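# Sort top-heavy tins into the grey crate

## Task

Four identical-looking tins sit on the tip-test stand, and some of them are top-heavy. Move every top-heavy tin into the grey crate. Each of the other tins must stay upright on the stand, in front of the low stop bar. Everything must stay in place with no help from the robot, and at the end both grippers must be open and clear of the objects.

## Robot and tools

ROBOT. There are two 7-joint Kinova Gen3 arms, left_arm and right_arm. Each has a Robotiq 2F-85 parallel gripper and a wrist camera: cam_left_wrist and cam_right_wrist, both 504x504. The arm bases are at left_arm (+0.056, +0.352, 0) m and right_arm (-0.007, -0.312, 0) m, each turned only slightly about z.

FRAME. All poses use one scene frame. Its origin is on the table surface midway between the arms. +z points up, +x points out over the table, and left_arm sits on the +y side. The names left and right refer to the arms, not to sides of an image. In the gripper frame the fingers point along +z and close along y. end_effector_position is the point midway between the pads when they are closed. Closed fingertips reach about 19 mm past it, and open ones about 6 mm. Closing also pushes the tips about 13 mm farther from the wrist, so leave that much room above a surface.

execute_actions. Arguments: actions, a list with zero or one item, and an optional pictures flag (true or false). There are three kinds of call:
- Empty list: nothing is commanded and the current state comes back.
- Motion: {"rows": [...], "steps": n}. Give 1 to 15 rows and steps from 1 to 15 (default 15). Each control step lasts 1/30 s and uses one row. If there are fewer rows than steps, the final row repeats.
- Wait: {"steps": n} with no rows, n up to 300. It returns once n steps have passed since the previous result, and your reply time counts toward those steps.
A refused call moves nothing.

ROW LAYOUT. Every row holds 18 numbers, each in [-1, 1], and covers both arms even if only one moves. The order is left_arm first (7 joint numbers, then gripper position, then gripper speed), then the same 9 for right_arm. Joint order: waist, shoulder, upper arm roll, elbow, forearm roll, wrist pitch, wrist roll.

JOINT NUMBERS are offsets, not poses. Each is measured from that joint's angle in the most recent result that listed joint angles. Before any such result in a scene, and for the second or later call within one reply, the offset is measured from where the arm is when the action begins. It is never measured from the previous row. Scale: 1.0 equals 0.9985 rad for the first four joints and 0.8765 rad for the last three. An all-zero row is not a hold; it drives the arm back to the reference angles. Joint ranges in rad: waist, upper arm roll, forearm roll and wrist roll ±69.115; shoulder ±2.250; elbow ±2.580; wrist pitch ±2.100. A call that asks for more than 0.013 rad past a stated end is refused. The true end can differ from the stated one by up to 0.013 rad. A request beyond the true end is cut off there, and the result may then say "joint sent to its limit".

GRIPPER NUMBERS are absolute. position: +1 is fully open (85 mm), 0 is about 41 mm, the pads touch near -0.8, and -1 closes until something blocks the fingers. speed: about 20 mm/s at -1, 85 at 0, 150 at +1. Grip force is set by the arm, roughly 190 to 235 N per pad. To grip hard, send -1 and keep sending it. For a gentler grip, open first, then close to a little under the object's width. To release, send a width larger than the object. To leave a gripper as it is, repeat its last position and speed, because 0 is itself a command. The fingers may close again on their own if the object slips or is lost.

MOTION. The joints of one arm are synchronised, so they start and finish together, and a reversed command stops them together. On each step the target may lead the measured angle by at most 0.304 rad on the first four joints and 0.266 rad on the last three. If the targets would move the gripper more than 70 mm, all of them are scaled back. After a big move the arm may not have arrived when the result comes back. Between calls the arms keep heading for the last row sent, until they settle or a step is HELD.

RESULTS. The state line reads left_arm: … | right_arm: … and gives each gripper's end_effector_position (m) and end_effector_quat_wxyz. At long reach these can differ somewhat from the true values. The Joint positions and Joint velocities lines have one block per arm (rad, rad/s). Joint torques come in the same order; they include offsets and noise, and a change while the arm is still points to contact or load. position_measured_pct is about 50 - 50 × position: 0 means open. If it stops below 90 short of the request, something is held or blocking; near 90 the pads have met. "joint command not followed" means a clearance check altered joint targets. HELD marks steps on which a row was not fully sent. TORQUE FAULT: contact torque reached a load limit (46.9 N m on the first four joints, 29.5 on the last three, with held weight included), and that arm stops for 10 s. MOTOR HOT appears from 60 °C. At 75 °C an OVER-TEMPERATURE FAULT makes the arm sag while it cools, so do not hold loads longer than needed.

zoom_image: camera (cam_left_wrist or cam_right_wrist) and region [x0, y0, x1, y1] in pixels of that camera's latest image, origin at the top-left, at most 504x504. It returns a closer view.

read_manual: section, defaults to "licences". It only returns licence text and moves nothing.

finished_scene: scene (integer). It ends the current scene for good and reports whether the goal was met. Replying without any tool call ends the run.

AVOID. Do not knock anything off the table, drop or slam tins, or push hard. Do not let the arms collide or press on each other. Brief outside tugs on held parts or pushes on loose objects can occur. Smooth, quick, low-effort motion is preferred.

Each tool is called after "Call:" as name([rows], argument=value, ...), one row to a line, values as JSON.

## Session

Call:
execute_actions(actions=[])

Scene clock: 0.00 s of 6600.00 s.
left_arm: end_effector_position=(-0.1030, +0.5983, +0.1804) position_measured_pct=0.0 end_effector_quat_wxyz=(-0.328, +0.761, -0.559, -0.016) | right_arm: end_effector_position=(+0.1480, -0.2286, +0.2466) position_measured_pct=0.0 end_effector_quat_wxyz=(-0.385, +0.795, +0.450, +0.132)
Joint positions: left_arm=[-2.979  0.266  0.061  2.318  0.756  0.978 -0.034] | right_arm=[ 0.088  0.13   0.592  2.374 -0.63   1.39   0.427]
Joint velocities: left_arm=[ 0.    -0.    -0.     0.    -0.    -0.003 -0.001] | right_arm=[-0.002  0.002 -0.    -0.001  0.     0.001 -0.   ]
Joint torques (N m, as the joint torque sensors report them, + toward a larger angle): no reading
Motor temperatures (°C, as the motors report them): left_arm=[31 33 29 36 40 43 42] | right_arm=[35 34 32 36 40 39 40]

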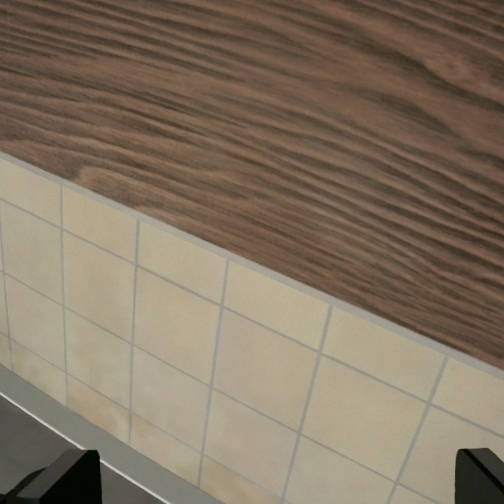

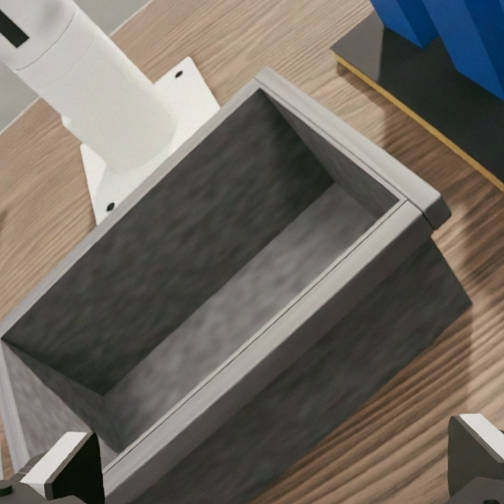

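Call:
execute_actions([
  {"rows": [[-1,-0.0861,-0.0242,-0.3872,-0.3416,0.3493,-0.3312,1,0, -0.1996,-0.0402,-0.2034,-0.3418,0.2466,0.1405,-1,1,0]], "steps": 15},
], pictures=false)

Call:
execute_actions([
  {"rows": [[-1,-0.0861,-0.0242,-0.3872,-0.3416,0.3493,-0.3312,1,0, -0.1996,-0.0402,-0.2034,-0.3418,0.2466,0.1405,-1,1,0]], "steps": 15},
], pictures=false)

Call:
execute_actions([
  {"rows": [[-1,-0.0861,-0.0242,-0.3872,-0.3416,0.3493,-0.3312,1,0, -0.1996,-0.0402,-0.2034,-0.3418,0.2466,0.1405,-1,1,0]], "steps": 15},
], pictures=false)

Scene clock: 42.00 s of 6600.00 s.
left_arm: end_effector_position=(-0.2238, +0.4970, +0.2349) position_measured_pct=0.0 end_effector_quat_wxyz=(-0.257, +0.731, -0.622, -0.109) | right_arm: end_effector_position=(+0.1789, -0.2455, +0.2793) position_measured_pct=0.0 end_effector_quat_wxyz=(-0.309, +0.784, +0.538, -0.006)
Joint positions: left_arm=[-3.307  0.205  0.044  2.053  0.546  1.192 -0.239] | right_arm=[-0.089  0.094  0.407  2.067 -0.433  1.502  0.013]
Joint velocities: left_arm=[-0.884 -0.086 -0.026 -0.437 -0.32   0.326 -0.308] | right_arm=[-0.151 -0.032 -0.146 -0.271  0.159  0.091 -1.214]
Joint torques (N m, as the joint torque sensors report them, + toward a larger angle): left_arm=[ -0.22 -10.84   0.51  -5.75   0.8    0.9   -0.09] | right_arm=[ 0.27 -7.78  0.53 -5.44 -0.34  1.59 -0.2 ]
Motor temperatures (°C, as the motors report them): left_arm=[31 33 29 36 40 43 42] | right_arm=[35 34 32 36 40 40 40]
Steps of this call (steps 1 to 90: nothing new was sent; then 38.50 s passed at rest; steps 91 to 105: all 15 steps of this action). Readings (joint positions | what the end effector reports):
91: left_arm=[-2.980 0.266 0.061 2.318 0.755 0.979 -0.035] | right_arm=[0.087 0.130 0.591 2.374 -0.629 1.390 0.426] | left_arm position_measured_pct=0.0 | right_arm position_measured_pct=0.0
92: left_arm=[-2.987 0.264 0.061 2.314 0.752 0.984 -0.039] | right_arm=[0.082 0.129 0.589 2.369 -0.626 1.392 0.422] | left_arm position_measured_pct=0.0 | right_arm position_measured_pct=0.0
94: left_arm=[-3.016 0.256 0.060 2.289 0.730 1.006 -0.061] | right_arm=[0.063 0.125 0.572 2.343 -0.608 1.402 0.400] | left_arm position_measured_pct=0.0 | right_arm position_measured_pct=0.0
98: left_arm=[-3.116 0.232 0.052 2.190 0.647 1.089 -0.142] | right_arm=[-0.012 0.110 0.496 2.225 -0.527 1.448 0.296] | left_arm position_measured_pct=0.0 | right_arm position_measured_pct=0.0
105: the state above

Scene clock: 42.50 s of 6600.00 s.
left_arm: end_effector_position=(-0.2686, +0.3091, +0.3062) position_measured_pct=0.0 end_effector_quat_wxyz=(-0.136, +0.743, -0.644, -0.124) | right_arm: end_effector_position=(+0.2329, -0.2289, +0.3409) position_measured_pct=0.0 end_effector_quat_wxyz=(-0.156, +0.833, +0.526, -0.078)
Joint positions: left_arm=[-3.693  0.142  0.027  1.769  0.325  1.419 -0.455] | right_arm=[-0.272  0.058  0.217  1.745 -0.232  1.616 -0.565]
Joint velocities: left_arm=[-0.877 -0.077 -0.022 -0.368 -0.275  0.283 -0.266] | right_arm=[-0.118 -0.025 -0.109 -0.156  0.121  0.071 -1.216]
Joint torques (N m, as the joint torque sensors report them, + toward a larger angle): left_arm=[ -0.1  -11.23   1.36  -7.63   1.12   0.36  -0.29] | right_arm=[ 1.16 -9.01  0.48 -7.53 -0.57  1.16  0.01]
Motor temperatures (°C, as the motors report them): left_arm=[31 33 29 36 40 43 42] | right_arm=[35 34 32 36 40 40 40]
Steps of this call (steps 1 to 15: all 15 steps of this action). Readings (joint positions | what the end effector reports):
1: left_arm=[-3.336 0.202 0.043 2.039 0.536 1.203 -0.249] | right_arm=[-0.094 0.093 0.402 2.059 -0.428 1.505 -0.027] | left_arm position_measured_pct=0.0 | right_arm position_measured_pct=0.0
2: left_arm=[-3.361 0.199 0.042 2.022 0.523 1.216 -0.261] | right_arm=[-0.103 0.092 0.397 2.048 -0.421 1.508 -0.067] | left_arm position_measured_pct=0.0 | right_arm position_measured_pct=0.0
4: left_arm=[-3.407 0.187 0.039 1.977 0.485 1.255 -0.298] | right_arm=[-0.129 0.087 0.374 2.010 -0.396 1.522 -0.136] | left_arm position_measured_pct=0.0 | right_arm position_measured_pct=0.0
8: left_arm=[-3.503 0.166 0.033 1.884 0.411 1.330 -0.371] | right_arm=[-0.209 0.071 0.290 1.872 -0.308 1.573 -0.281] | left_arm position_measured_pct=0.0 | right_arm position_measured_pct=0.0
15: the state above

Scene clock: 43.00 s of 6600.00 s.
left_arm: end_effector_position=(-0.1928, +0.1332, +0.3937) position_measured_pct=0.0 end_effector_quat_wxyz=(-0.036, +0.784, -0.618, -0.055) | right_arm: end_effector_position=(+0.2687, -0.1743, +0.4300) position_measured_pct=0.0 end_effector_quat_wxyz=(-0.017, +0.883, +0.468, -0.023)
Joint positions: left_arm=[-4.06   0.081  0.009  1.496  0.11   1.637 -0.663] | right_arm=[-0.45   0.021  0.032  1.437 -0.036  1.728 -1.107]
Joint velocities: left_arm=[-0.85  -0.081 -0.023 -0.386 -0.289  0.296 -0.28 ] | right_arm=[-0.144 -0.032 -0.142 -0.26   0.156  0.089 -1.214]
Joint torques (N m, as the joint torque sensors report them, + toward a larger angle): left_arm=[  0.45 -10.56   0.62  -8.12  -0.16  -0.07  -0.46] | right_arm=[ 1.08 -8.39  0.43 -8.   -0.03  0.09 -0.26]
Motor temperatures (°C, as the motors report them): left_arm=[31 33 29 36 40 43 42] | right_arm=[35 34 32 36 40 40 40]
Steps of this call (steps 1 to 15: all 15 steps of this action). Readings (joint positions | what the end effector reports):
1: left_arm=[-3.722 0.139 0.026 1.757 0.315 1.428 -0.463] | right_arm=[-0.276 0.057 0.214 1.740 -0.229 1.618 -0.606] | left_arm position_measured_pct=0.0 | right_arm position_measured_pct=0.0
2: left_arm=[-3.745 0.136 0.024 1.743 0.304 1.439 -0.474] | right_arm=[-0.282 0.056 0.209 1.733 -0.223 1.622 -0.645] | left_arm position_measured_pct=0.0 | right_arm position_measured_pct=0.0
4: left_arm=[-3.787 0.125 0.022 1.701 0.270 1.474 -0.508] | right_arm=[-0.306 0.051 0.190 1.703 -0.200 1.634 -0.707] | left_arm position_measured_pct=0.0 | right_arm position_measured_pct=0.0
8: left_arm=[-3.878 0.105 0.016 1.613 0.198 1.547 -0.578] | right_arm=[-0.377 0.037 0.114 1.581 -0.122 1.679 -0.825] | left_arm position_measured_pct=0.0 | right_arm position_measured_pct=0.0
15: the state above

Call:
execute_actions([
  {"rows": [[-1,-0.0324,-0.009,-0.1539,-0.1255,0.1297,-0.119,1,0, -0.043,-0.008,-0.032,-0.058,0.041,0.024,-1,1,0]], "steps": 15},
], pictures=false)

Scene clock: 47.20 s of 6600.00 s.
left_arm: end_effector_position=(+0.1339, +0.0310, +0.4492) position_measured_pct=0.0 end_effector_quat_wxyz=(-0.000, +0.975, -0.224, -0.001) | right_arm: end_effector_position=(+0.2699, -0.1597, +0.4498) position_measured_pct=0.0 end_effector_quat_wxyz=(-0.000, +0.994, +0.107, -0.000)
Joint positions: left_arm=[-5.033  0.049 -0.001  1.344  0.001  1.749 -0.766] | right_arm=[-0.492  0.013  0.     1.38  -0.001  1.749 -1.936]
Joint velocities: left_arm=[-0.367 -0.009 -0.008 -0.041 -0.029  0.03  -0.024] | right_arm=[-0.013 -0.002 -0.008 -0.015  0.009  0.006 -0.915]
Joint torques (N m, as the joint torque sensors report them, + toward a larger angle): left_arm=[  1.94 -10.11   1.41  -8.24   0.36  -0.24  -0.42] | right_arm=[ 0.12 -8.59  0.24 -8.9  -0.37  0.17  0.  ]
Motor temperatures (°C, as the motors report them): left_arm=[31 33 29 36 40 43 42] | right_arm=[35 34 32 36 40 40 40]
Steps of this call (steps 1 to 45: the robot went on to your last target; steps 46 to 110: nothing new was sent; then 0.03 s passed at rest; steps 111 to 125: all 15 steps of this action). Readings (joint positions | what the end effector reports):
111: left_arm=[-4.693 0.056 0.003 1.383 0.025 1.725 -0.745] | right_arm=[-0.471 0.017 0.014 1.404 -0.016 1.739 -1.442] | left_arm position_measured_pct=0.0 | right_arm position_measured_pct=0.0
112: left_arm=[-4.699 0.056 0.003 1.382 0.025 1.725 -0.745] | right_arm=[-0.472 0.017 0.014 1.403 -0.016 1.740 -1.451] | left_arm position_measured_pct=0.0 | right_arm position_measured_pct=0.0
114: left_arm=[-4.728 0.055 0.004 1.379 0.024 1.727 -0.747] | right_arm=[-0.477 0.016 0.011 1.398 -0.013 1.742 -1.499] | left_arm position_measured_pct=0.0 | right_arm position_measured_pct=0.0
118: left_arm=[-4.847 0.053 0.003 1.365 0.015 1.736 -0.755] | right_arm=[-0.486 0.015 0.004 1.387 -0.005 1.746 -1.658] | left_arm position_measured_pct=0.0 | right_arm position_measured_pct=0.0
125: the state above

Call:
execute_actions([
  {"rows": [[-0.4675,0,0.001,-0.002,-0.001,0.002,-0.0015,1,0, -0.001,0,0,-0.001,0.001,0,-0.2186,1,0]], "steps": 15},
], pictures=false)

Call:
execute_actions([
  {"steps": 10},
])

Scene clock: 50.07 s of 6600.00 s.
left_arm: end_effector_position=(+0.2556, +0.0888, +0.4497) position_measured_pct=0.0 end_effector_quat_wxyz=(-0.001, +1.000, -0.022, -0.000) | right_arm: end_effector_position=(+0.2701, -0.1595, +0.4501) position_measured_pct=0.0 end_effector_quat_wxyz=(-0.000, +1.000, +0.012, +0.000)
Joint positions: left_arm=[-5.442  0.05  -0.001  1.342 -0.001  1.751 -0.767] | right_arm=[-0.493  0.013  0.     1.379  0.     1.749 -2.128]
Joint velocities: left_arm=[-0.652  0.    -0.012  0.    -0.006  0.001 -0.   ] | right_arm=[-0.001 -0.001 -0.     0.002  0.    -0.001  0.001]
Joint torques (N m, as the joint torque sensors report them, + toward a larger angle): left_arm=[  1.66 -10.16   1.06  -8.63   0.19  -0.02  -0.27] | right_arm=[-0.25 -8.93  0.23 -9.13  0.16  0.11 -0.06]
Motor temperatures (°C, as the motors report them): left_arm=[31 33 29 36 40 43 42] | right_arm=[35 34 32 36 40 40 40]
Steps of this call (steps 1 to 30: the robot went on to your last target; steps 31 to 71: nothing new was sent; steps 72 to 86: all 15 steps of this action). Readings (joint positions | what the end effector reports):
72: left_arm=[-5.060 0.049 0.000 1.342 0.001 1.751 -0.767] | right_arm=[-0.493 0.013 -0.000 1.379 -0.000 1.749 -1.985] | left_arm position_measured_pct=0.0 | right_arm position_measured_pct=0.0
73: left_arm=[-5.066 0.049 0.001 1.342 0.001 1.751 -0.767] | right_arm=[-0.493 0.013 -0.000 1.379 -0.000 1.749 -1.993] | left_arm position_measured_pct=0.0 | right_arm position_measured_pct=0.0
75: left_arm=[-5.096 0.049 0.002 1.342 0.001 1.751 -0.767] | right_arm=[-0.493 0.013 -0.000 1.379 -0.000 1.749 -2.041] | left_arm position_measured_pct=0.0 | right_arm position_measured_pct=0.0
79: left_arm=[-5.216 0.049 0.002 1.342 0.001 1.751 -0.767] | right_arm=[-0.493 0.013 0.000 1.379 0.000 1.749 -2.125] | left_arm position_measured_pct=0.0 | right_arm position_measured_pct=0.0
86: the state above

Scene clock: 50.40 s of 6600.00 s.
left_arm: end_effector_position=(+0.2696, +0.1001, +0.4498) position_measured_pct=0.0 end_effector_quat_wxyz=(-0.000, +1.000, +0.006, -0.000) | right_arm: end_effector_position=(+0.2701, -0.1595, +0.4501) position_measured_pct=0.0 end_effector_quat_wxyz=(-0.000, +1.000, +0.012, +0.000)
Joint positions: left_arm=[-5.498  0.049 -0.     1.342 -0.     1.751 -0.767] | right_arm=[-0.493  0.013  0.     1.379  0.     1.749 -2.128]
Joint velocities: left_arm=[-0.02  -0.     0.    -0.001  0.     0.     0.   ] | right_arm=[-0.001 -0.     0.     0.001  0.     0.     0.   ]
Joint torques (N m, as the joint torque sensors report them, + toward a larger angle): left_arm=[ 0.14 -9.91  0.39 -8.36 -0.2  -0.12 -0.15] | right_arm=[ 0.37 -8.79 -0.35 -8.94 -0.04  0.18 -0.06]
Motor temperatures (°C, as the motors report them): left_arm=[31 33 29 36 40 43 42] | right_arm=[35 34 32 36 40 40 40]
Steps of this call (steps 1 to 10: the robot went on to your last target). Readings (joint positions | what the end effector reports):
1: left_arm=[-5.462 0.050 -0.001 1.342 -0.001 1.751 -0.767] | right_arm=[-0.493 0.013 0.000 1.379 0.000 1.749 -2.128] | left_arm position_measured_pct=0.0 | right_arm position_measured_pct=0.0
2: left_arm=[-5.476 0.050 -0.002 1.342 -0.001 1.751 -0.767] | right_arm=[-0.493 0.013 0.000 1.379 0.000 1.749 -2.128] | left_arm position_measured_pct=0.0 | right_arm position_measured_pct=0.0
4: left_arm=[-5.489 0.050 -0.002 1.342 -0.001 1.751 -0.767] | right_arm=[-0.493 0.013 0.000 1.379 0.000 1.749 -2.128] | left_arm position_measured_pct=0.0 | right_arm position_measured_pct=0.0
8: left_arm=[-5.496 0.049 -0.000 1.342 -0.000 1.751 -0.767] | right_arm=[-0.493 0.013 0.000 1.379 0.000 1.749 -2.128] | left_arm position_measured_pct=0.0 | right_arm position_measured_pct=0.0
10: the state above

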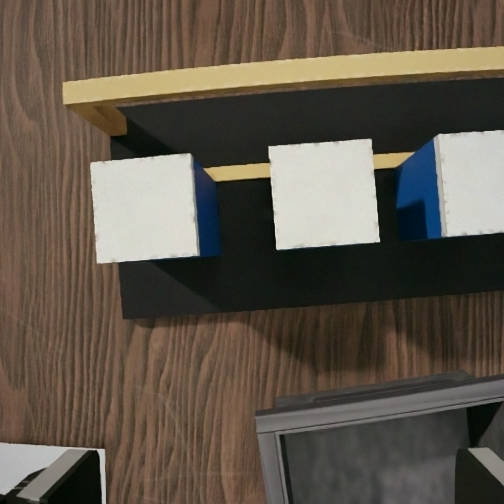

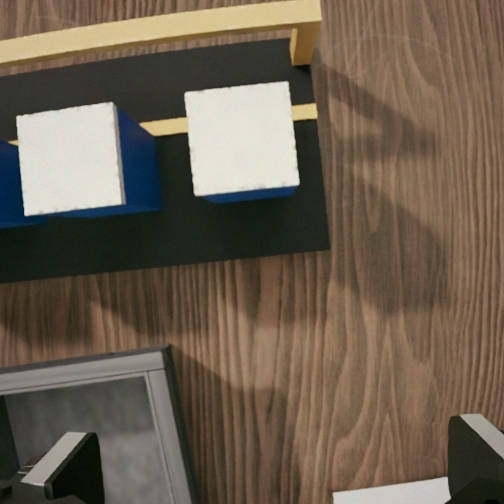

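Call:
zoom_image(camera="cam_left_wrist", region=[50, 40, 302, 292])

Call:
zoom_image(camera="cam_left_wrist", region=[252, 40, 504, 292])

Call:
zoom_image(camera="cam_right_wrist", region=[0, 0, 252, 252])

Call:
zoom_image(camera="cam_right_wrist", region=[130, 0, 382, 252])

Region (50, 40, 302, 292) of cam_left_wrist's 504x504 image, scaled by 2.000.

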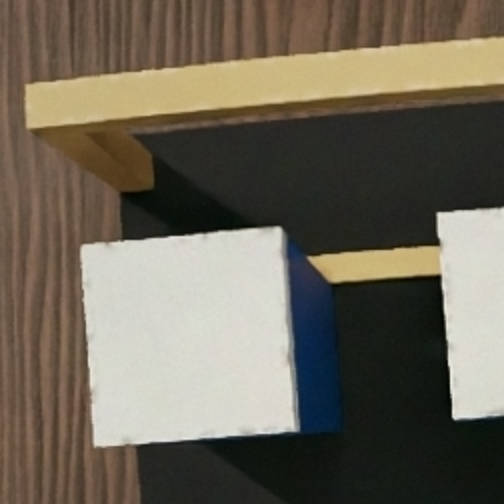

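Region (252, 40, 504, 292) of cam_left_wrist's 504x504 image, scaled by 2.000.

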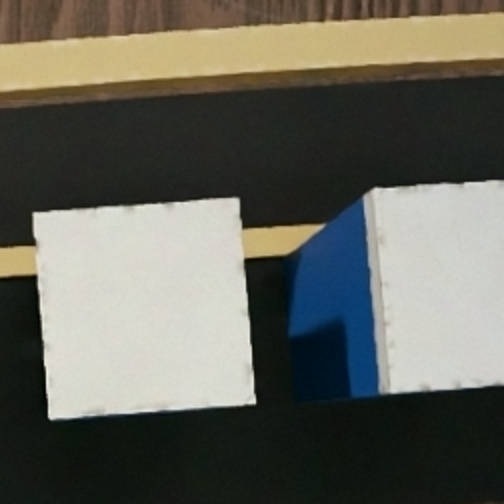

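Region (0, 0, 252, 252) of cam_right_wrist's 504x504 image, scaled by 2.000.

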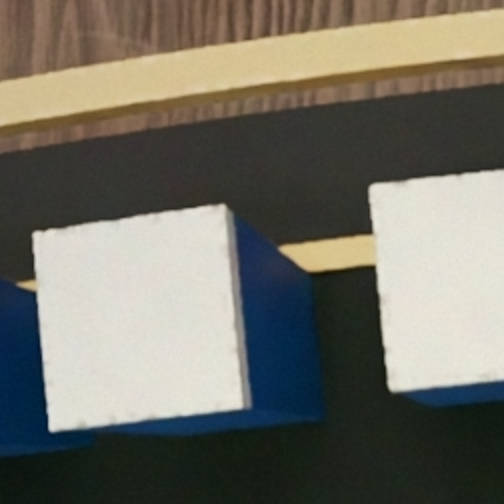

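Region (130, 0, 382, 252) of cam_right_wrist's 504x504 image, scaled by 2.000.

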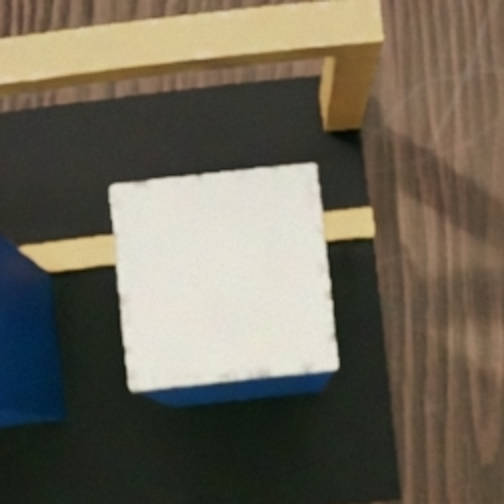

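Call:
zoom_image(camera="cam_left_wrist", region=[0, 380, 504, 504])

Call:
zoom_image(camera="cam_right_wrist", region=[0, 330, 504, 504])

Region (0, 380, 504, 504) of cam_left_wrist's 504x504 image, scaled by 1.000; it fills the top 124 rows of this view, and the rest is white.

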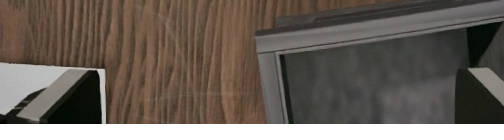

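Region (0, 330, 504, 504) of cam_right_wrist's 504x504 image, scaled by 1.000; it fills the top 174 rows of this view, and the rest is white.

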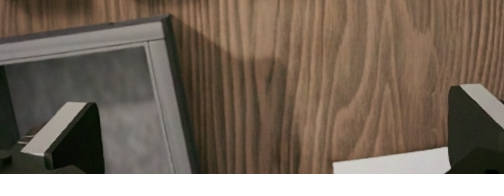

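Call:
zoom_image(camera="cam_right_wrist", region=[100, 150, 340, 270])

Region (100, 150, 340, 270) of cam_right_wrist's 504x504 image, scaled by 2.100.

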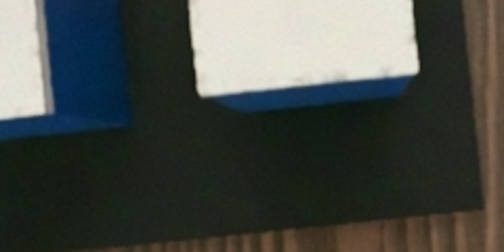

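Call:
execute_actions([
  {"rows": [[-0.0807,0.186,0,0.6826,0,-0.99,-0.0094,1,0, -0.0828,0.3364,0,0.5308,0,-0.9873,-0.016,1,0]], "steps": 15},
], pictures=false)

Scene clock: 145.87 s of 6600.00 s.
left_arm: end_effector_position=(+0.2789, +0.1189, +0.2960) position_measured_pct=0.0 end_effector_quat_wxyz=(-0.063, +0.995, +0.033, -0.066) | right_arm: end_effector_position=(+0.2601, -0.1442, +0.2807) position_measured_pct=0.0 end_effector_quat_wxyz=(+0.076, +0.990, +0.036, -0.110)
Joint positions: left_arm=[-5.559  0.189 -0.     1.692 -0.     1.443 -0.773] | right_arm=[-0.551  0.247  0.     1.687  0.     1.475 -2.138]
Joint velocities: left_arm=[-0.076  0.186 -0.001  0.98  -0.    -0.859 -0.009] | right_arm=[-0.096  0.401  0.001  0.864  0.    -0.841 -0.015]
Joint torques (N m, as the joint torque sensors report them, + toward a larger angle): left_arm=[  0.67 -12.94   0.41  -7.69  -0.21   0.49  -0.46] | right_arm=[  0.6  -12.65  -0.13  -7.69   0.11   0.74  -0.04]
Motor temperatures (°C, as the motors report them): left_arm=[31 33 29 36 40 43 42] | right_arm=[35 34 32 37 40 39 40]
Steps of this call (steps 1 to 30: the robot went on to your last target; steps 31 to 100: nothing new was sent; then 91.63 s passed at rest; steps 101 to 115: all 15 steps of this action). Readings (joint positions | what the end effector reports):
101: left_arm=[-5.500 0.050 -0.000 1.343 -0.000 1.750 -0.767] | right_arm=[-0.493 0.014 0.000 1.379 0.000 1.748 -2.128] | left_arm position_measured_pct=0.0 | right_arm position_measured_pct=0.0
102: left_arm=[-5.502 0.053 0.000 1.347 0.000 1.747 -0.767] | right_arm=[-0.495 0.020 0.000 1.383 0.000 1.745 -2.128] | left_arm position_measured_pct=0.0 | right_arm position_measured_pct=0.0
104: left_arm=[-5.510 0.069 0.000 1.372 0.000 1.725 -0.768] | right_arm=[-0.503 0.047 0.001 1.408 0.000 1.723 -2.129] | left_arm position_measured_pct=0.0 | right_arm position_measured_pct=0.0
108: left_arm=[-5.533 0.126 -0.000 1.477 -0.000 1.632 -0.771] | right_arm=[-0.525 0.136 0.000 1.500 0.000 1.641 -2.133] | left_arm position_measured_pct=0.0 | right_arm position_measured_pct=0.0
115: the state above

Call:
execute_actions(actions=[])

Scene clock: 162.27 s of 6600.00 s.
left_arm: end_effector_position=(+0.2974, +0.1111, +0.1830) position_measured_pct=0.0 end_effector_quat_wxyz=(-0.000, +0.999, +0.042, -0.000) | right_arm: end_effector_position=(+0.3131, -0.0929, +0.1694) position_measured_pct=0.0 end_effector_quat_wxyz=(+0.000, +0.999, +0.047, +0.000)
Joint positions: left_arm=[-5.579  0.235 -0.     2.024 -0.     0.883 -0.775] | right_arm=[-0.576  0.349  0.     1.909  0.     0.883 -2.142]
Joint velocities: left_arm=[-0.003  0.    -0.001 -0.     0.001 -0.001  0.001] | right_arm=[-0.001 -0.001  0.     0.001 -0.    -0.    -0.001]
Joint torques (N m, as the joint torque sensors report them, + toward a larger angle): left_arm=[  0.13 -11.91   0.56  -6.18   0.06  -0.09  -0.11] | right_arm=[  0.29 -13.84   0.24  -6.95   0.08   0.29  -0.06]
Motor temperatures (°C, as the motors report them): left_arm=[31 34 29 36 40 42 42] | right_arm=[35 34 32 37 40 39 40]
Steps of this call (steps 1 to 45: the robot went on to your last target; steps 46 to 110: nothing new was sent; then 12.73 s passed at rest). Readings (joint positions | what the end effector reports):
1: left_arm=[-5.562 0.195 -0.000 1.725 -0.000 1.414 -0.774] | right_arm=[-0.554 0.261 0.000 1.716 0.000 1.445 -2.138] | left_arm position_measured_pct=0.0 | right_arm position_measured_pct=0.0
2: left_arm=[-5.564 0.200 -0.000 1.758 -0.000 1.385 -0.774] | right_arm=[-0.557 0.274 0.000 1.745 0.000 1.411 -2.139] | left_arm position_measured_pct=0.0 | right_arm position_measured_pct=0.0
4: left_arm=[-5.568 0.210 -0.000 1.826 -0.000 1.322 -0.774] | right_arm=[-0.563 0.299 -0.000 1.800 0.000 1.333 -2.140] | left_arm position_measured_pct=0.0 | right_arm position_measured_pct=0.0
8: left_arm=[-5.574 0.225 -0.000 1.942 -0.000 1.164 -0.775] | right_arm=[-0.570 0.329 -0.000 1.868 0.000 1.171 -2.141] | left_arm position_measured_pct=0.0 | right_arm position_measured_pct=0.0
110: the state above
All arms were judged still, so your last target was given up. Only a new action makes them travel on or press farther. Fingers that are still opening or closing keep moving.

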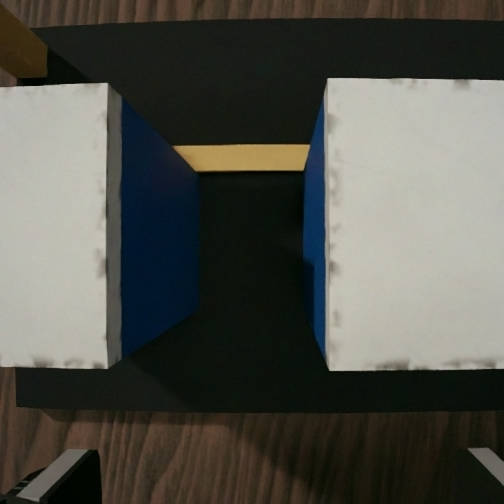

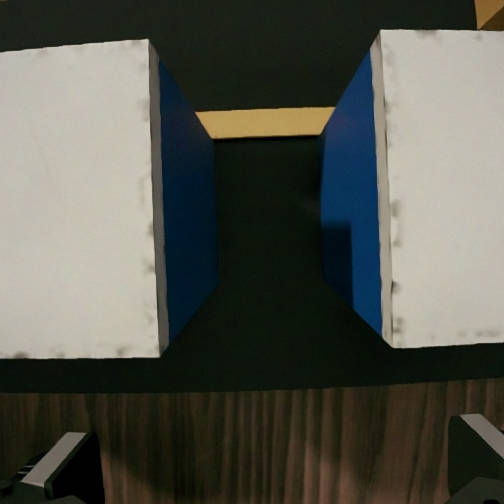

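Call:
execute_actions([
  {"rows": [[-0.031,0.0353,0,0.0652,0,-0.1149,-0.0258,1,0,0.0097,0.0343,0,0.0005,0,-0.0389,0.0147,1,0]], "steps": 15},
])

Scene clock: 176.03 s of 6600.00 s.
left_arm: end_effector_position=(+0.2995, +0.1228, +0.1561) position_measured_pct=0.0 end_effector_quat_wxyz=(-0.000, +0.999, +0.046, +0.000) | right_arm: end_effector_position=(+0.3201, -0.0922, +0.1560) position_measured_pct=0.0 end_effector_quat_wxyz=(+0.000, +0.999, +0.048, -0.000)
Joint positions: left_arm=[-5.609  0.27  -0.     2.089 -0.     0.782 -0.798] | right_arm=[-0.566  0.383  0.     1.909  0.     0.849 -2.129]
Joint velocities: left_arm=[-0.002  0.002  0.001  0.     0.     0.    -0.   ] | right_arm=[ 0.     0.002 -0.    -0.    -0.     0.001  0.   ]
Joint torques (N m, as the joint torque sensors report them, + toward a larger angle): left_arm=[  0.69 -11.9    0.33  -5.97  -0.19   0.08  -0.28] | right_arm=[ -0.03 -13.93   0.16  -7.24  -0.02   0.35  -0.31]
Motor temperatures (°C, as the motors report them): left_arm=[31 34 29 36 40 42 42] | right_arm=[35 34 32 37 40 39 40]
Steps of this call (steps 1 to 90: nothing new was sent; then 10.27 s passed at rest; steps 91 to 105: all 15 steps of this action). Readings (joint positions | what the end effector reports):
91: left_arm=[-5.579 0.236 -0.000 2.024 -0.000 0.882 -0.776] | right_arm=[-0.575 0.350 0.000 1.909 0.000 0.883 -2.142] | left_arm position_measured_pct=0.0 | right_arm position_measured_pct=0.0
92: left_arm=[-5.582 0.239 0.000 2.029 0.000 0.875 -0.777] | right_arm=[-0.573 0.356 -0.000 1.909 0.000 0.879 -2.140] | left_arm position_measured_pct=0.0 | right_arm position_measured_pct=0.0
94: left_arm=[-5.596 0.254 0.001 2.053 0.000 0.836 -0.786] | right_arm=[-0.568 0.376 0.000 1.909 0.000 0.860 -2.133] | left_arm position_measured_pct=0.0 | right_arm position_measured_pct=0.0
98: left_arm=[-5.607 0.269 -0.001 2.088 -0.000 0.785 -0.798] | right_arm=[-0.566 0.382 0.000 1.909 0.000 0.849 -2.129] | left_arm position_measured_pct=0.0 | right_arm position_measured_pct=0.0
105: the state above

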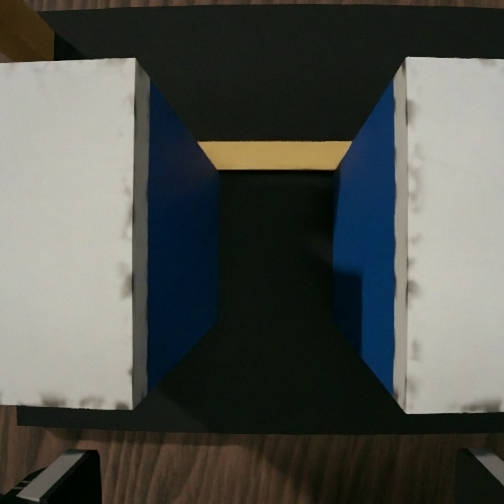

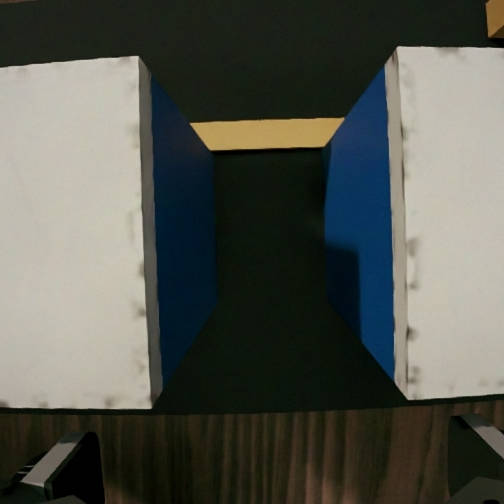

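Call:
execute_actions([
  {"rows": [[-0.0039,0.0027,0,-0.0041,0,0.0017,-0.0044,1,0,0.0025,0.0034,0,-0.0058,0,0.0027,0.0028,1,0],[-0.0078,0.0053,0,-0.0082,0,0.0033,-0.0088,1,0,0.0049,0.0068,0,-0.0115,0,0.0055,0.0056,1,0],[-0.0118,0.008,0,-0.0123,0,0.005,-0.0132,1,0,0.0074,0.0102,0,-0.0173,0,0.0082,0.0085,1,0],[-0.0157,0.0107,0,-0.0164,0,0.0067,-0.0175,1,0,0.0099,0.0136,0,-0.023,0,0.0109,0.0113,1,0],[-0.0196,0.0133,0,-0.0205,0,0.0083,-0.0219,1,0,0.0123,0.017,0,-0.0288,0,0.0137,0.0141,1,0],[-0.0235,0.016,0,-0.0246,0,0.01,-0.0263,1,0,0.0148,0.0203,0,-0.0346,0,0.0164,0.0169,1,0],[-0.0274,0.0187,0,-0.0287,0,0.0117,-0.0307,1,0,0.0173,0.0237,0,-0.0403,0,0.0191,0.0197,1,0],[-0.0314,0.0213,0,-0.0328,0,0.0133,-0.0351,1,0,0.0197,0.0271,0,-0.0461,0,0.0218,0.0226,1,0],[-0.0353,0.024,0,-0.0369,0,0.015,-0.0395,1,0,0.0222,0.0305,0,-0.0518,0,0.0246,0.0254,1,0],[-0.0392,0.0267,0,-0.041,0,0.0167,-0.0439,1,0,0.0247,0.0339,0,-0.0576,0,0.0273,0.0282,1,0]], "steps": 14},
], pictures=false)

Call:
execute_actions([
  {"rows": [[-0.0039,0.0027,0,-0.0041,0,0.0017,-0.0044,1,0,0.0025,0.0034,0,-0.0058,0,0.0027,0.0028,1,0],[-0.0078,0.0053,0,-0.0082,0,0.0033,-0.0088,1,0,0.0049,0.0068,0,-0.0115,0,0.0055,0.0056,1,0],[-0.0118,0.008,0,-0.0123,0,0.005,-0.0132,1,0,0.0074,0.0102,0,-0.0173,0,0.0082,0.0085,1,0],[-0.0157,0.0107,0,-0.0164,0,0.0067,-0.0175,1,0,0.0099,0.0136,0,-0.023,0,0.0109,0.0113,1,0],[-0.0196,0.0133,0,-0.0205,0,0.0083,-0.0219,1,0,0.0123,0.017,0,-0.0288,0,0.0137,0.0141,1,0],[-0.0235,0.016,0,-0.0246,0,0.01,-0.0263,1,0,0.0148,0.0203,0,-0.0346,0,0.0164,0.0169,1,0],[-0.0274,0.0187,0,-0.0287,0,0.0117,-0.0307,1,0,0.0173,0.0237,0,-0.0403,0,0.0191,0.0197,1,0],[-0.0314,0.0213,0,-0.0328,0,0.0133,-0.0351,1,0,0.0197,0.0271,0,-0.0461,0,0.0218,0.0226,1,0],[-0.0353,0.024,0,-0.0369,0,0.015,-0.0395,1,0,0.0222,0.0305,0,-0.0518,0,0.0246,0.0254,1,0],[-0.0392,0.0267,0,-0.041,0,0.0167,-0.0439,1,0,0.0247,0.0339,0,-0.0576,0,0.0273,0.0282,1,0]], "steps": 15},
])

Scene clock: 208.40 s of 6600.00 s.
left_arm: end_effector_position=(+0.3185, +0.1240, +0.1563) position_measured_pct=0.0 end_effector_quat_wxyz=(-0.000, +0.999, +0.045, -0.000) | right_arm: end_effector_position=(+0.3389, -0.0897, +0.1565) position_measured_pct=0.0 end_effector_quat_wxyz=(+0.000, +0.999, +0.049, -0.000)
Joint positions: left_arm=[-5.646  0.296 -0.     2.049  0.     0.797 -0.836] | right_arm=[-0.543  0.415 -0.     1.853  0.     0.874 -2.105]
Joint velocities: left_arm=[-0.011  0.009  0.005 -0.009  0.003  0.009 -0.01 ] | right_arm=[ 0.009  0.011 -0.001 -0.016 -0.     0.01   0.009]
Joint torques (N m, as the joint torque sensors report them, + toward a larger angle): left_arm=[ -0.48 -12.62   1.26  -6.66  -0.62  -0.55  -0.25] | right_arm=[  0.14 -14.2   -0.02  -7.54   0.18  -0.37  -0.27]
Motor temperatures (°C, as the motors report them): left_arm=[31 34 29 36 40 42 42] | right_arm=[35 34 32 37 40 39 40]
Steps of this call (steps 1 to 15: the robot went on to your last target; steps 16 to 90: nothing new was sent; then 28.90 s passed at rest; steps 91 to 104: all 14 steps of this action). Readings (joint positions | what the end effector reports):
91: left_arm=[-5.610 0.271 -0.000 2.089 -0.000 0.783 -0.798] | right_arm=[-0.565 0.384 -0.000 1.909 0.000 0.850 -2.129] | left_arm position_measured_pct=0.0 | right_arm position_measured_pct=0.0
92: left_arm=[-5.612 0.272 0.000 2.087 0.000 0.783 -0.800] | right_arm=[-0.564 0.386 -0.000 1.906 0.000 0.851 -2.128] | left_arm position_measured_pct=0.0 | right_arm position_measured_pct=0.0
94: left_arm=[-5.618 0.276 -0.000 2.081 -0.000 0.785 -0.806] | right_arm=[-0.560 0.391 -0.000 1.898 0.000 0.854 -2.124] | left_arm position_measured_pct=0.0 | right_arm position_measured_pct=0.0
98: left_arm=[-5.633 0.286 -0.000 2.065 -0.000 0.791 -0.820] | right_arm=[-0.551 0.403 0.000 1.876 0.000 0.863 -2.115] | left_arm position_measured_pct=0.0 | right_arm position_measured_pct=0.0
104: the state above

Scene clock: 208.90 s of 6600.00 s.
left_arm: end_effector_position=(+0.3380, +0.1264, +0.1564) position_measured_pct=0.0 end_effector_quat_wxyz=(-0.000, +0.999, +0.045, -0.000) | right_arm: end_effector_position=(+0.3583, -0.0881, +0.1566) position_measured_pct=0.0 end_effector_quat_wxyz=(+0.000, +0.999, +0.049, -0.000)
Joint positions: left_arm=[-5.684  0.321 -0.     2.009  0.     0.812 -0.874] | right_arm=[-0.519  0.448  0.     1.797 -0.     0.898 -2.08 ]
Joint velocities: left_arm=[-0.011  0.008  0.005 -0.004  0.003  0.008 -0.004] | right_arm=[ 0.008  0.008 -0.003 -0.009 -0.001  0.006  0.004]
Joint torques (N m, as the joint torque sensors report them, + toward a larger angle): left_arm=[  0.48 -13.08   0.13  -6.54  -0.22  -0.21  -0.45] | right_arm=[ -0.3  -16.23   0.08  -7.07   0.29   0.16  -0.59]
Motor temperatures (°C, as the motors report them): left_arm=[31 34 29 36 40 42 42] | right_arm=[35 34 32 37 40 39 40]
Steps of this call (steps 1 to 15: all 15 steps of this action). Readings (joint positions | what the end effector reports):
1: left_arm=[-5.647 0.296 0.000 2.049 0.000 0.798 -0.837] | right_arm=[-0.542 0.416 -0.000 1.853 -0.000 0.875 -2.104] | left_arm position_measured_pct=0.0 | right_arm position_measured_pct=0.0
2: left_arm=[-5.649 0.297 0.000 2.047 0.001 0.799 -0.838] | right_arm=[-0.541 0.417 -0.000 1.850 -0.000 0.876 -2.103] | left_arm position_measured_pct=0.0 | right_arm position_measured_pct=0.0
4: left_arm=[-5.654 0.300 0.001 2.041 0.002 0.803 -0.844] | right_arm=[-0.538 0.422 -0.001 1.843 -0.000 0.880 -2.100] | left_arm position_measured_pct=0.0 | right_arm position_measured_pct=0.0
8: left_arm=[-5.669 0.311 0.000 2.026 0.001 0.807 -0.858] | right_arm=[-0.529 0.435 -0.000 1.821 -0.000 0.888 -2.091] | left_arm position_measured_pct=0.0 | right_arm position_measured_pct=0.0
15: the state above

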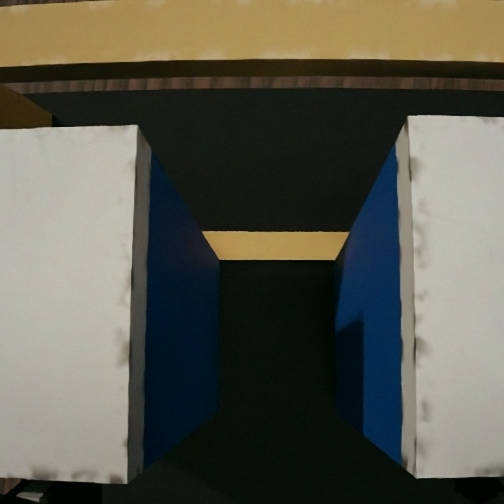

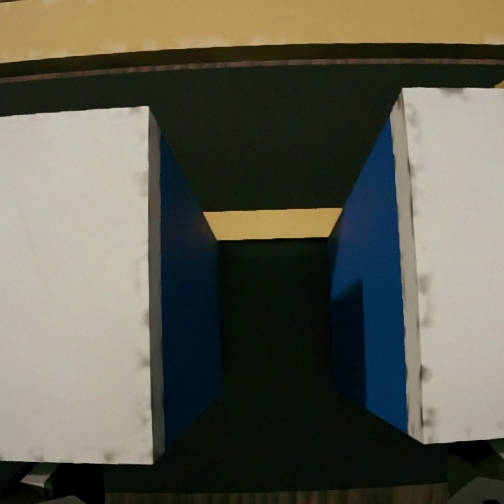

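Call:
execute_actions([
  {"rows": [[-0.0034,0.0027,0,-0.0042,0,0.0017,-0.0036,1,0,0.0022,0.0034,0,-0.0058,0,0.0026,0.0023,1,0],[-0.0069,0.0055,0,-0.0085,0,0.0033,-0.0073,1,0,0.0044,0.0068,0,-0.0116,0,0.0051,0.0046,1,0],[-0.0103,0.0082,0,-0.0127,0,0.005,-0.0109,1,0,0.0066,0.0102,0,-0.0174,0,0.0077,0.0069,1,0],[-0.0138,0.0109,0,-0.0169,0,0.0066,-0.0146,1,0,0.0088,0.0136,0,-0.0232,0,0.0102,0.0092,1,0],[-0.0172,0.0137,0,-0.0212,0,0.0083,-0.0182,1,0,0.011,0.0171,0,-0.029,0,0.0128,0.0115,1,0],[-0.0206,0.0164,0,-0.0254,0,0.0099,-0.0218,1,0,0.0131,0.0205,0,-0.0347,0,0.0154,0.0137,1,0],[-0.0241,0.0191,0,-0.0296,0,0.0116,-0.0255,1,0,0.0153,0.0239,0,-0.0405,0,0.0179,0.016,1,0],[-0.0275,0.0218,0,-0.0338,0,0.0132,-0.0291,1,0,0.0175,0.0273,0,-0.0463,0,0.0205,0.0183,1,0],[-0.031,0.0246,0,-0.0381,0,0.0149,-0.0328,1,0,0.0197,0.0307,0,-0.0521,0,0.023,0.0206,1,0],[-0.0344,0.0273,0,-0.0423,0,0.0165,-0.0364,1,0,0.0219,0.0341,0,-0.0579,0,0.0256,0.0229,1,0]], "steps": 15},
])

Scene clock: 220.03 s of 6600.00 s.
left_arm: end_effector_position=(+0.3574, +0.1282, +0.1563) position_measured_pct=0.0 end_effector_quat_wxyz=(+0.000, +0.999, +0.046, +0.000) | right_arm: end_effector_position=(+0.3777, -0.0861, +0.1565) position_measured_pct=0.0 end_effector_quat_wxyz=(-0.000, +0.999, +0.049, +0.001)
Joint positions: left_arm=[-5.717  0.348 -0.     1.967  0.     0.826 -0.906] | right_arm=[-0.498  0.481  0.     1.739 -0.     0.92  -2.06 ]
Joint velocities: left_arm=[-0.011  0.008  0.003 -0.007  0.     0.004 -0.004] | right_arm=[ 0.007  0.008 -0.003 -0.008 -0.001  0.005  0.005]
Joint torques (N m, as the joint torque sensors report them, + toward a larger angle): left_arm=[ -0.29 -13.88   0.31  -6.16  -0.17   0.13   0.29] | right_arm=[  0.09 -16.09  -0.08  -6.88   0.03   0.32   0.11]
Motor temperatures (°C, as the motors report them): left_arm=[31 34 29 36 40 42 42] | right_arm=[35 34 32 37 40 39 40]
Steps of this call (steps 1 to 15: the robot went on to your last target; steps 16 to 90: nothing new was sent; then 7.63 s passed at rest; steps 91 to 105: all 15 steps of this action). Readings (joint positions | what the end effector reports):
91: left_arm=[-5.686 0.323 0.000 2.008 0.000 0.812 -0.875] | right_arm=[-0.518 0.449 -0.000 1.796 -0.000 0.899 -2.080] | left_arm position_measured_pct=0.0 | right_arm position_measured_pct=0.0
92: left_arm=[-5.687 0.324 0.000 2.006 0.001 0.813 -0.876] | right_arm=[-0.517 0.451 -0.000 1.793 -0.000 0.900 -2.079] | left_arm position_measured_pct=0.0 | right_arm position_measured_pct=0.0
94: left_arm=[-5.692 0.328 0.000 2.000 0.001 0.816 -0.881] | right_arm=[-0.514 0.456 -0.000 1.786 -0.000 0.903 -2.076] | left_arm position_measured_pct=0.0 | right_arm position_measured_pct=0.0
98: left_arm=[-5.704 0.338 -0.000 1.984 0.000 0.821 -0.893] | right_arm=[-0.506 0.468 -0.000 1.764 -0.000 0.911 -2.069] | left_arm position_measured_pct=0.0 | right_arm position_measured_pct=0.0
105: the state above

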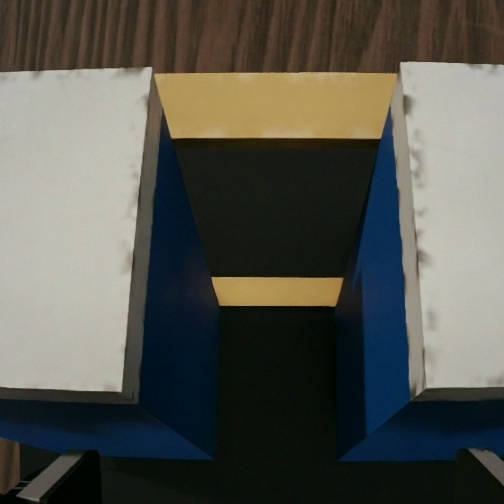

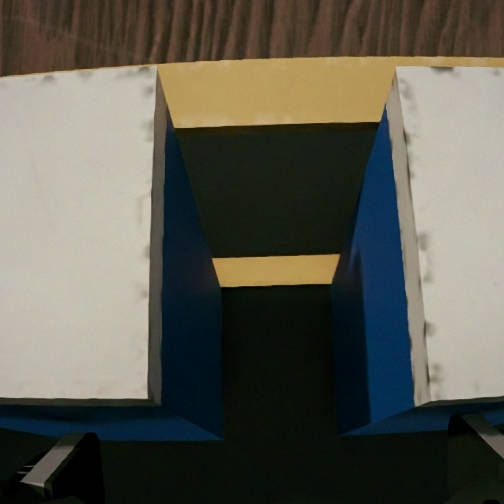

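Call:
execute_actions(actions=[])

Scene clock: 222.87 s of 6600.00 s.
left_arm: end_effector_position=(+0.3576, +0.1285, +0.1561) position_measured_pct=0.0 end_effector_quat_wxyz=(+0.000, +0.999, +0.046, +0.000) | right_arm: end_effector_position=(+0.3778, -0.0863, +0.1561) position_measured_pct=0.0 end_effector_quat_wxyz=(-0.000, +0.999, +0.048, +0.000)
Joint positions: left_arm=[-5.718  0.349 -0.     1.966  0.     0.826 -0.906] | right_arm=[-0.497  0.482 -0.     1.739 -0.     0.921 -2.06 ]
Joint velocities: left_arm=[-0.001  0.     0.     0.001  0.     0.001 -0.   ] | right_arm=[-0.001  0.    -0.     0.001  0.    -0.     0.001]
Joint torques (N m, as the joint torque sensors report them, + toward a larger angle): left_arm=[  0.29 -13.93   0.46  -6.27   0.04  -0.13  -0.24] | right_arm=[  0.3  -16.22   0.32  -7.55  -0.01   0.14  -0.18]
Motor temperatures (°C, as the motors report them): left_arm=[31 34 29 36 40 42 42] | right_arm=[35 34 32 37 40 39 40]
Steps of this call (steps 1 to 15: the robot went on to your last target; steps 16 to 85: nothing new was sent). Readings (joint positions | what the end effector reports):
1: left_arm=[-5.718 0.348 -0.000 1.967 0.000 0.826 -0.906] | right_arm=[-0.498 0.481 0.000 1.739 -0.000 0.920 -2.060] | left_arm position_measured_pct=0.0 | right_arm position_measured_pct=0.0
2: left_arm=[-5.718 0.348 -0.000 1.966 0.000 0.826 -0.906] | right_arm=[-0.498 0.481 -0.000 1.739 -0.000 0.921 -2.060] | left_arm position_measured_pct=0.0 | right_arm position_measured_pct=0.0
4: left_arm=[-5.718 0.348 -0.000 1.966 0.000 0.826 -0.906] | right_arm=[-0.497 0.481 -0.000 1.739 -0.000 0.921 -2.060] | left_arm position_measured_pct=0.0 | right_arm position_measured_pct=0.0
8: left_arm=[-5.718 0.348 -0.000 1.966 0.000 0.826 -0.906] | right_arm=[-0.497 0.482 -0.000 1.739 -0.000 0.921 -2.060] | left_arm position_measured_pct=0.0 | right_arm position_measured_pct=0.0
85: the state above
All arms were judged still, so your last target was given up. Only a new action makes them travel on or press farther. Fingers that are still opening or closing keep moving.

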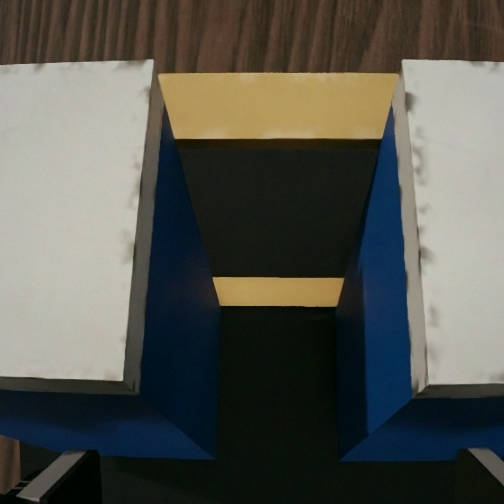

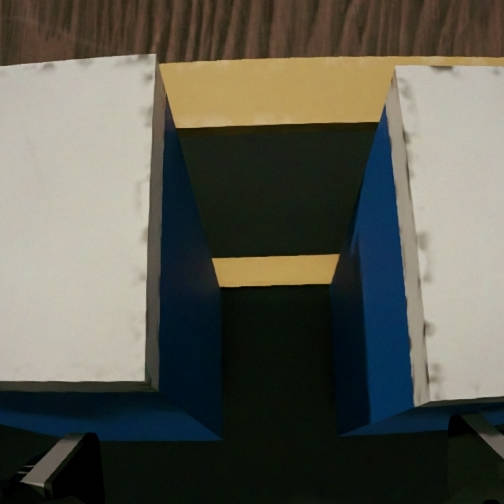

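Call:
execute_actions([
  {"rows": [[0,0,0,0,0,0,0,1,0,0.0012,0.0021,0,-0.0037,0,0.0017,0.0015,1,0],[0,0,0,0,0,0,0,1,0,0.0025,0.0042,0,-0.0074,0,0.0035,0.0029,1,0],[0,0,0,0,0,0,0,1,0,0.0037,0.0064,0,-0.0112,0,0.0052,0.0044,1,0],[0,0,0,0,0,0,0,1,0,0.005,0.0085,0,-0.0149,0,0.007,0.0058,1,0],[0,0,0,0,0,0,0,1,0,0.0062,0.0106,0,-0.0186,0,0.0087,0.0073,1,0]], "steps": 15},
])

Scene clock: 232.43 s of 6600.00 s.
left_arm: end_effector_position=(+0.3576, +0.1285, +0.1561) position_measured_pct=0.0 end_effector_quat_wxyz=(+0.000, +0.999, +0.046, +0.000) | right_arm: end_effector_position=(+0.3819, -0.0859, +0.1557) position_measured_pct=0.0 end_effector_quat_wxyz=(+0.000, +0.999, +0.048, -0.002)
Joint positions: left_arm=[-5.718  0.349 -0.     1.966  0.     0.826 -0.906] | right_arm=[-0.492  0.492 -0.001  1.722 -0.001  0.931 -2.054]
Joint velocities: left_arm=[-0.001 -0.     0.    -0.003  0.    -0.002 -0.   ] | right_arm=[ 0.002 -0.    -0.     0.002  0.    -0.001  0.   ]
Joint torques (N m, as the joint torque sensors report them, + toward a larger angle): left_arm=[  0.44 -14.12   0.72  -6.09  -0.09  -0.32  -0.14] | right_arm=[  0.48 -16.21   1.09  -8.74   0.48  -0.89   0.25]
Motor temperatures (°C, as the motors report them): left_arm=[31 34 29 36 40 42 42] | right_arm=[35 34 32 37 40 39 40]
Steps of this call (steps 1 to 90: nothing new was sent; then 6.07 s passed at rest; steps 91 to 105: all 15 steps of this action). Readings (joint positions | what the end effector reports):
91: left_arm=[-5.718 0.349 -0.000 1.966 0.000 0.826 -0.906] | right_arm=[-0.497 0.482 -0.000 1.739 -0.000 0.921 -2.060] | left_arm position_measured_pct=0.0 | right_arm position_measured_pct=0.0
92: left_arm=[-5.718 0.349 -0.000 1.966 0.000 0.826 -0.906] | right_arm=[-0.496 0.483 -0.000 1.737 -0.000 0.922 -2.059] | left_arm position_measured_pct=0.0 | right_arm position_measured_pct=0.0
94: left_arm=[-5.718 0.349 -0.000 1.966 0.000 0.826 -0.906] | right_arm=[-0.494 0.487 -0.000 1.731 -0.000 0.924 -2.057] | left_arm position_measured_pct=0.0 | right_arm position_measured_pct=0.0
98: left_arm=[-5.718 0.349 -0.000 1.966 0.000 0.826 -0.906] | right_arm=[-0.492 0.491 -0.001 1.723 -0.001 0.930 -2.054] | left_arm position_measured_pct=0.0 | right_arm position_measured_pct=0.0
105: the state above

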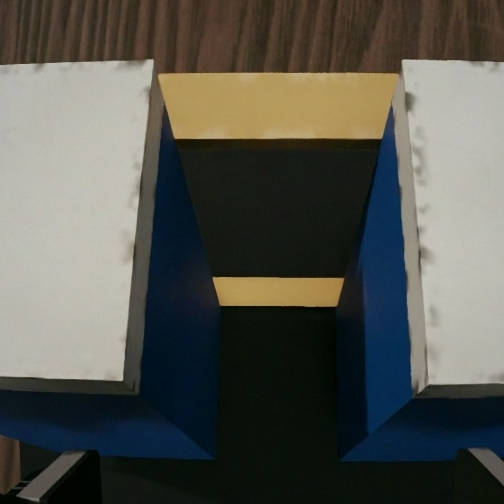

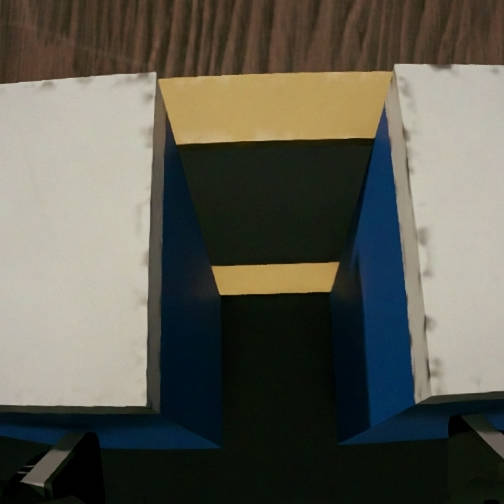

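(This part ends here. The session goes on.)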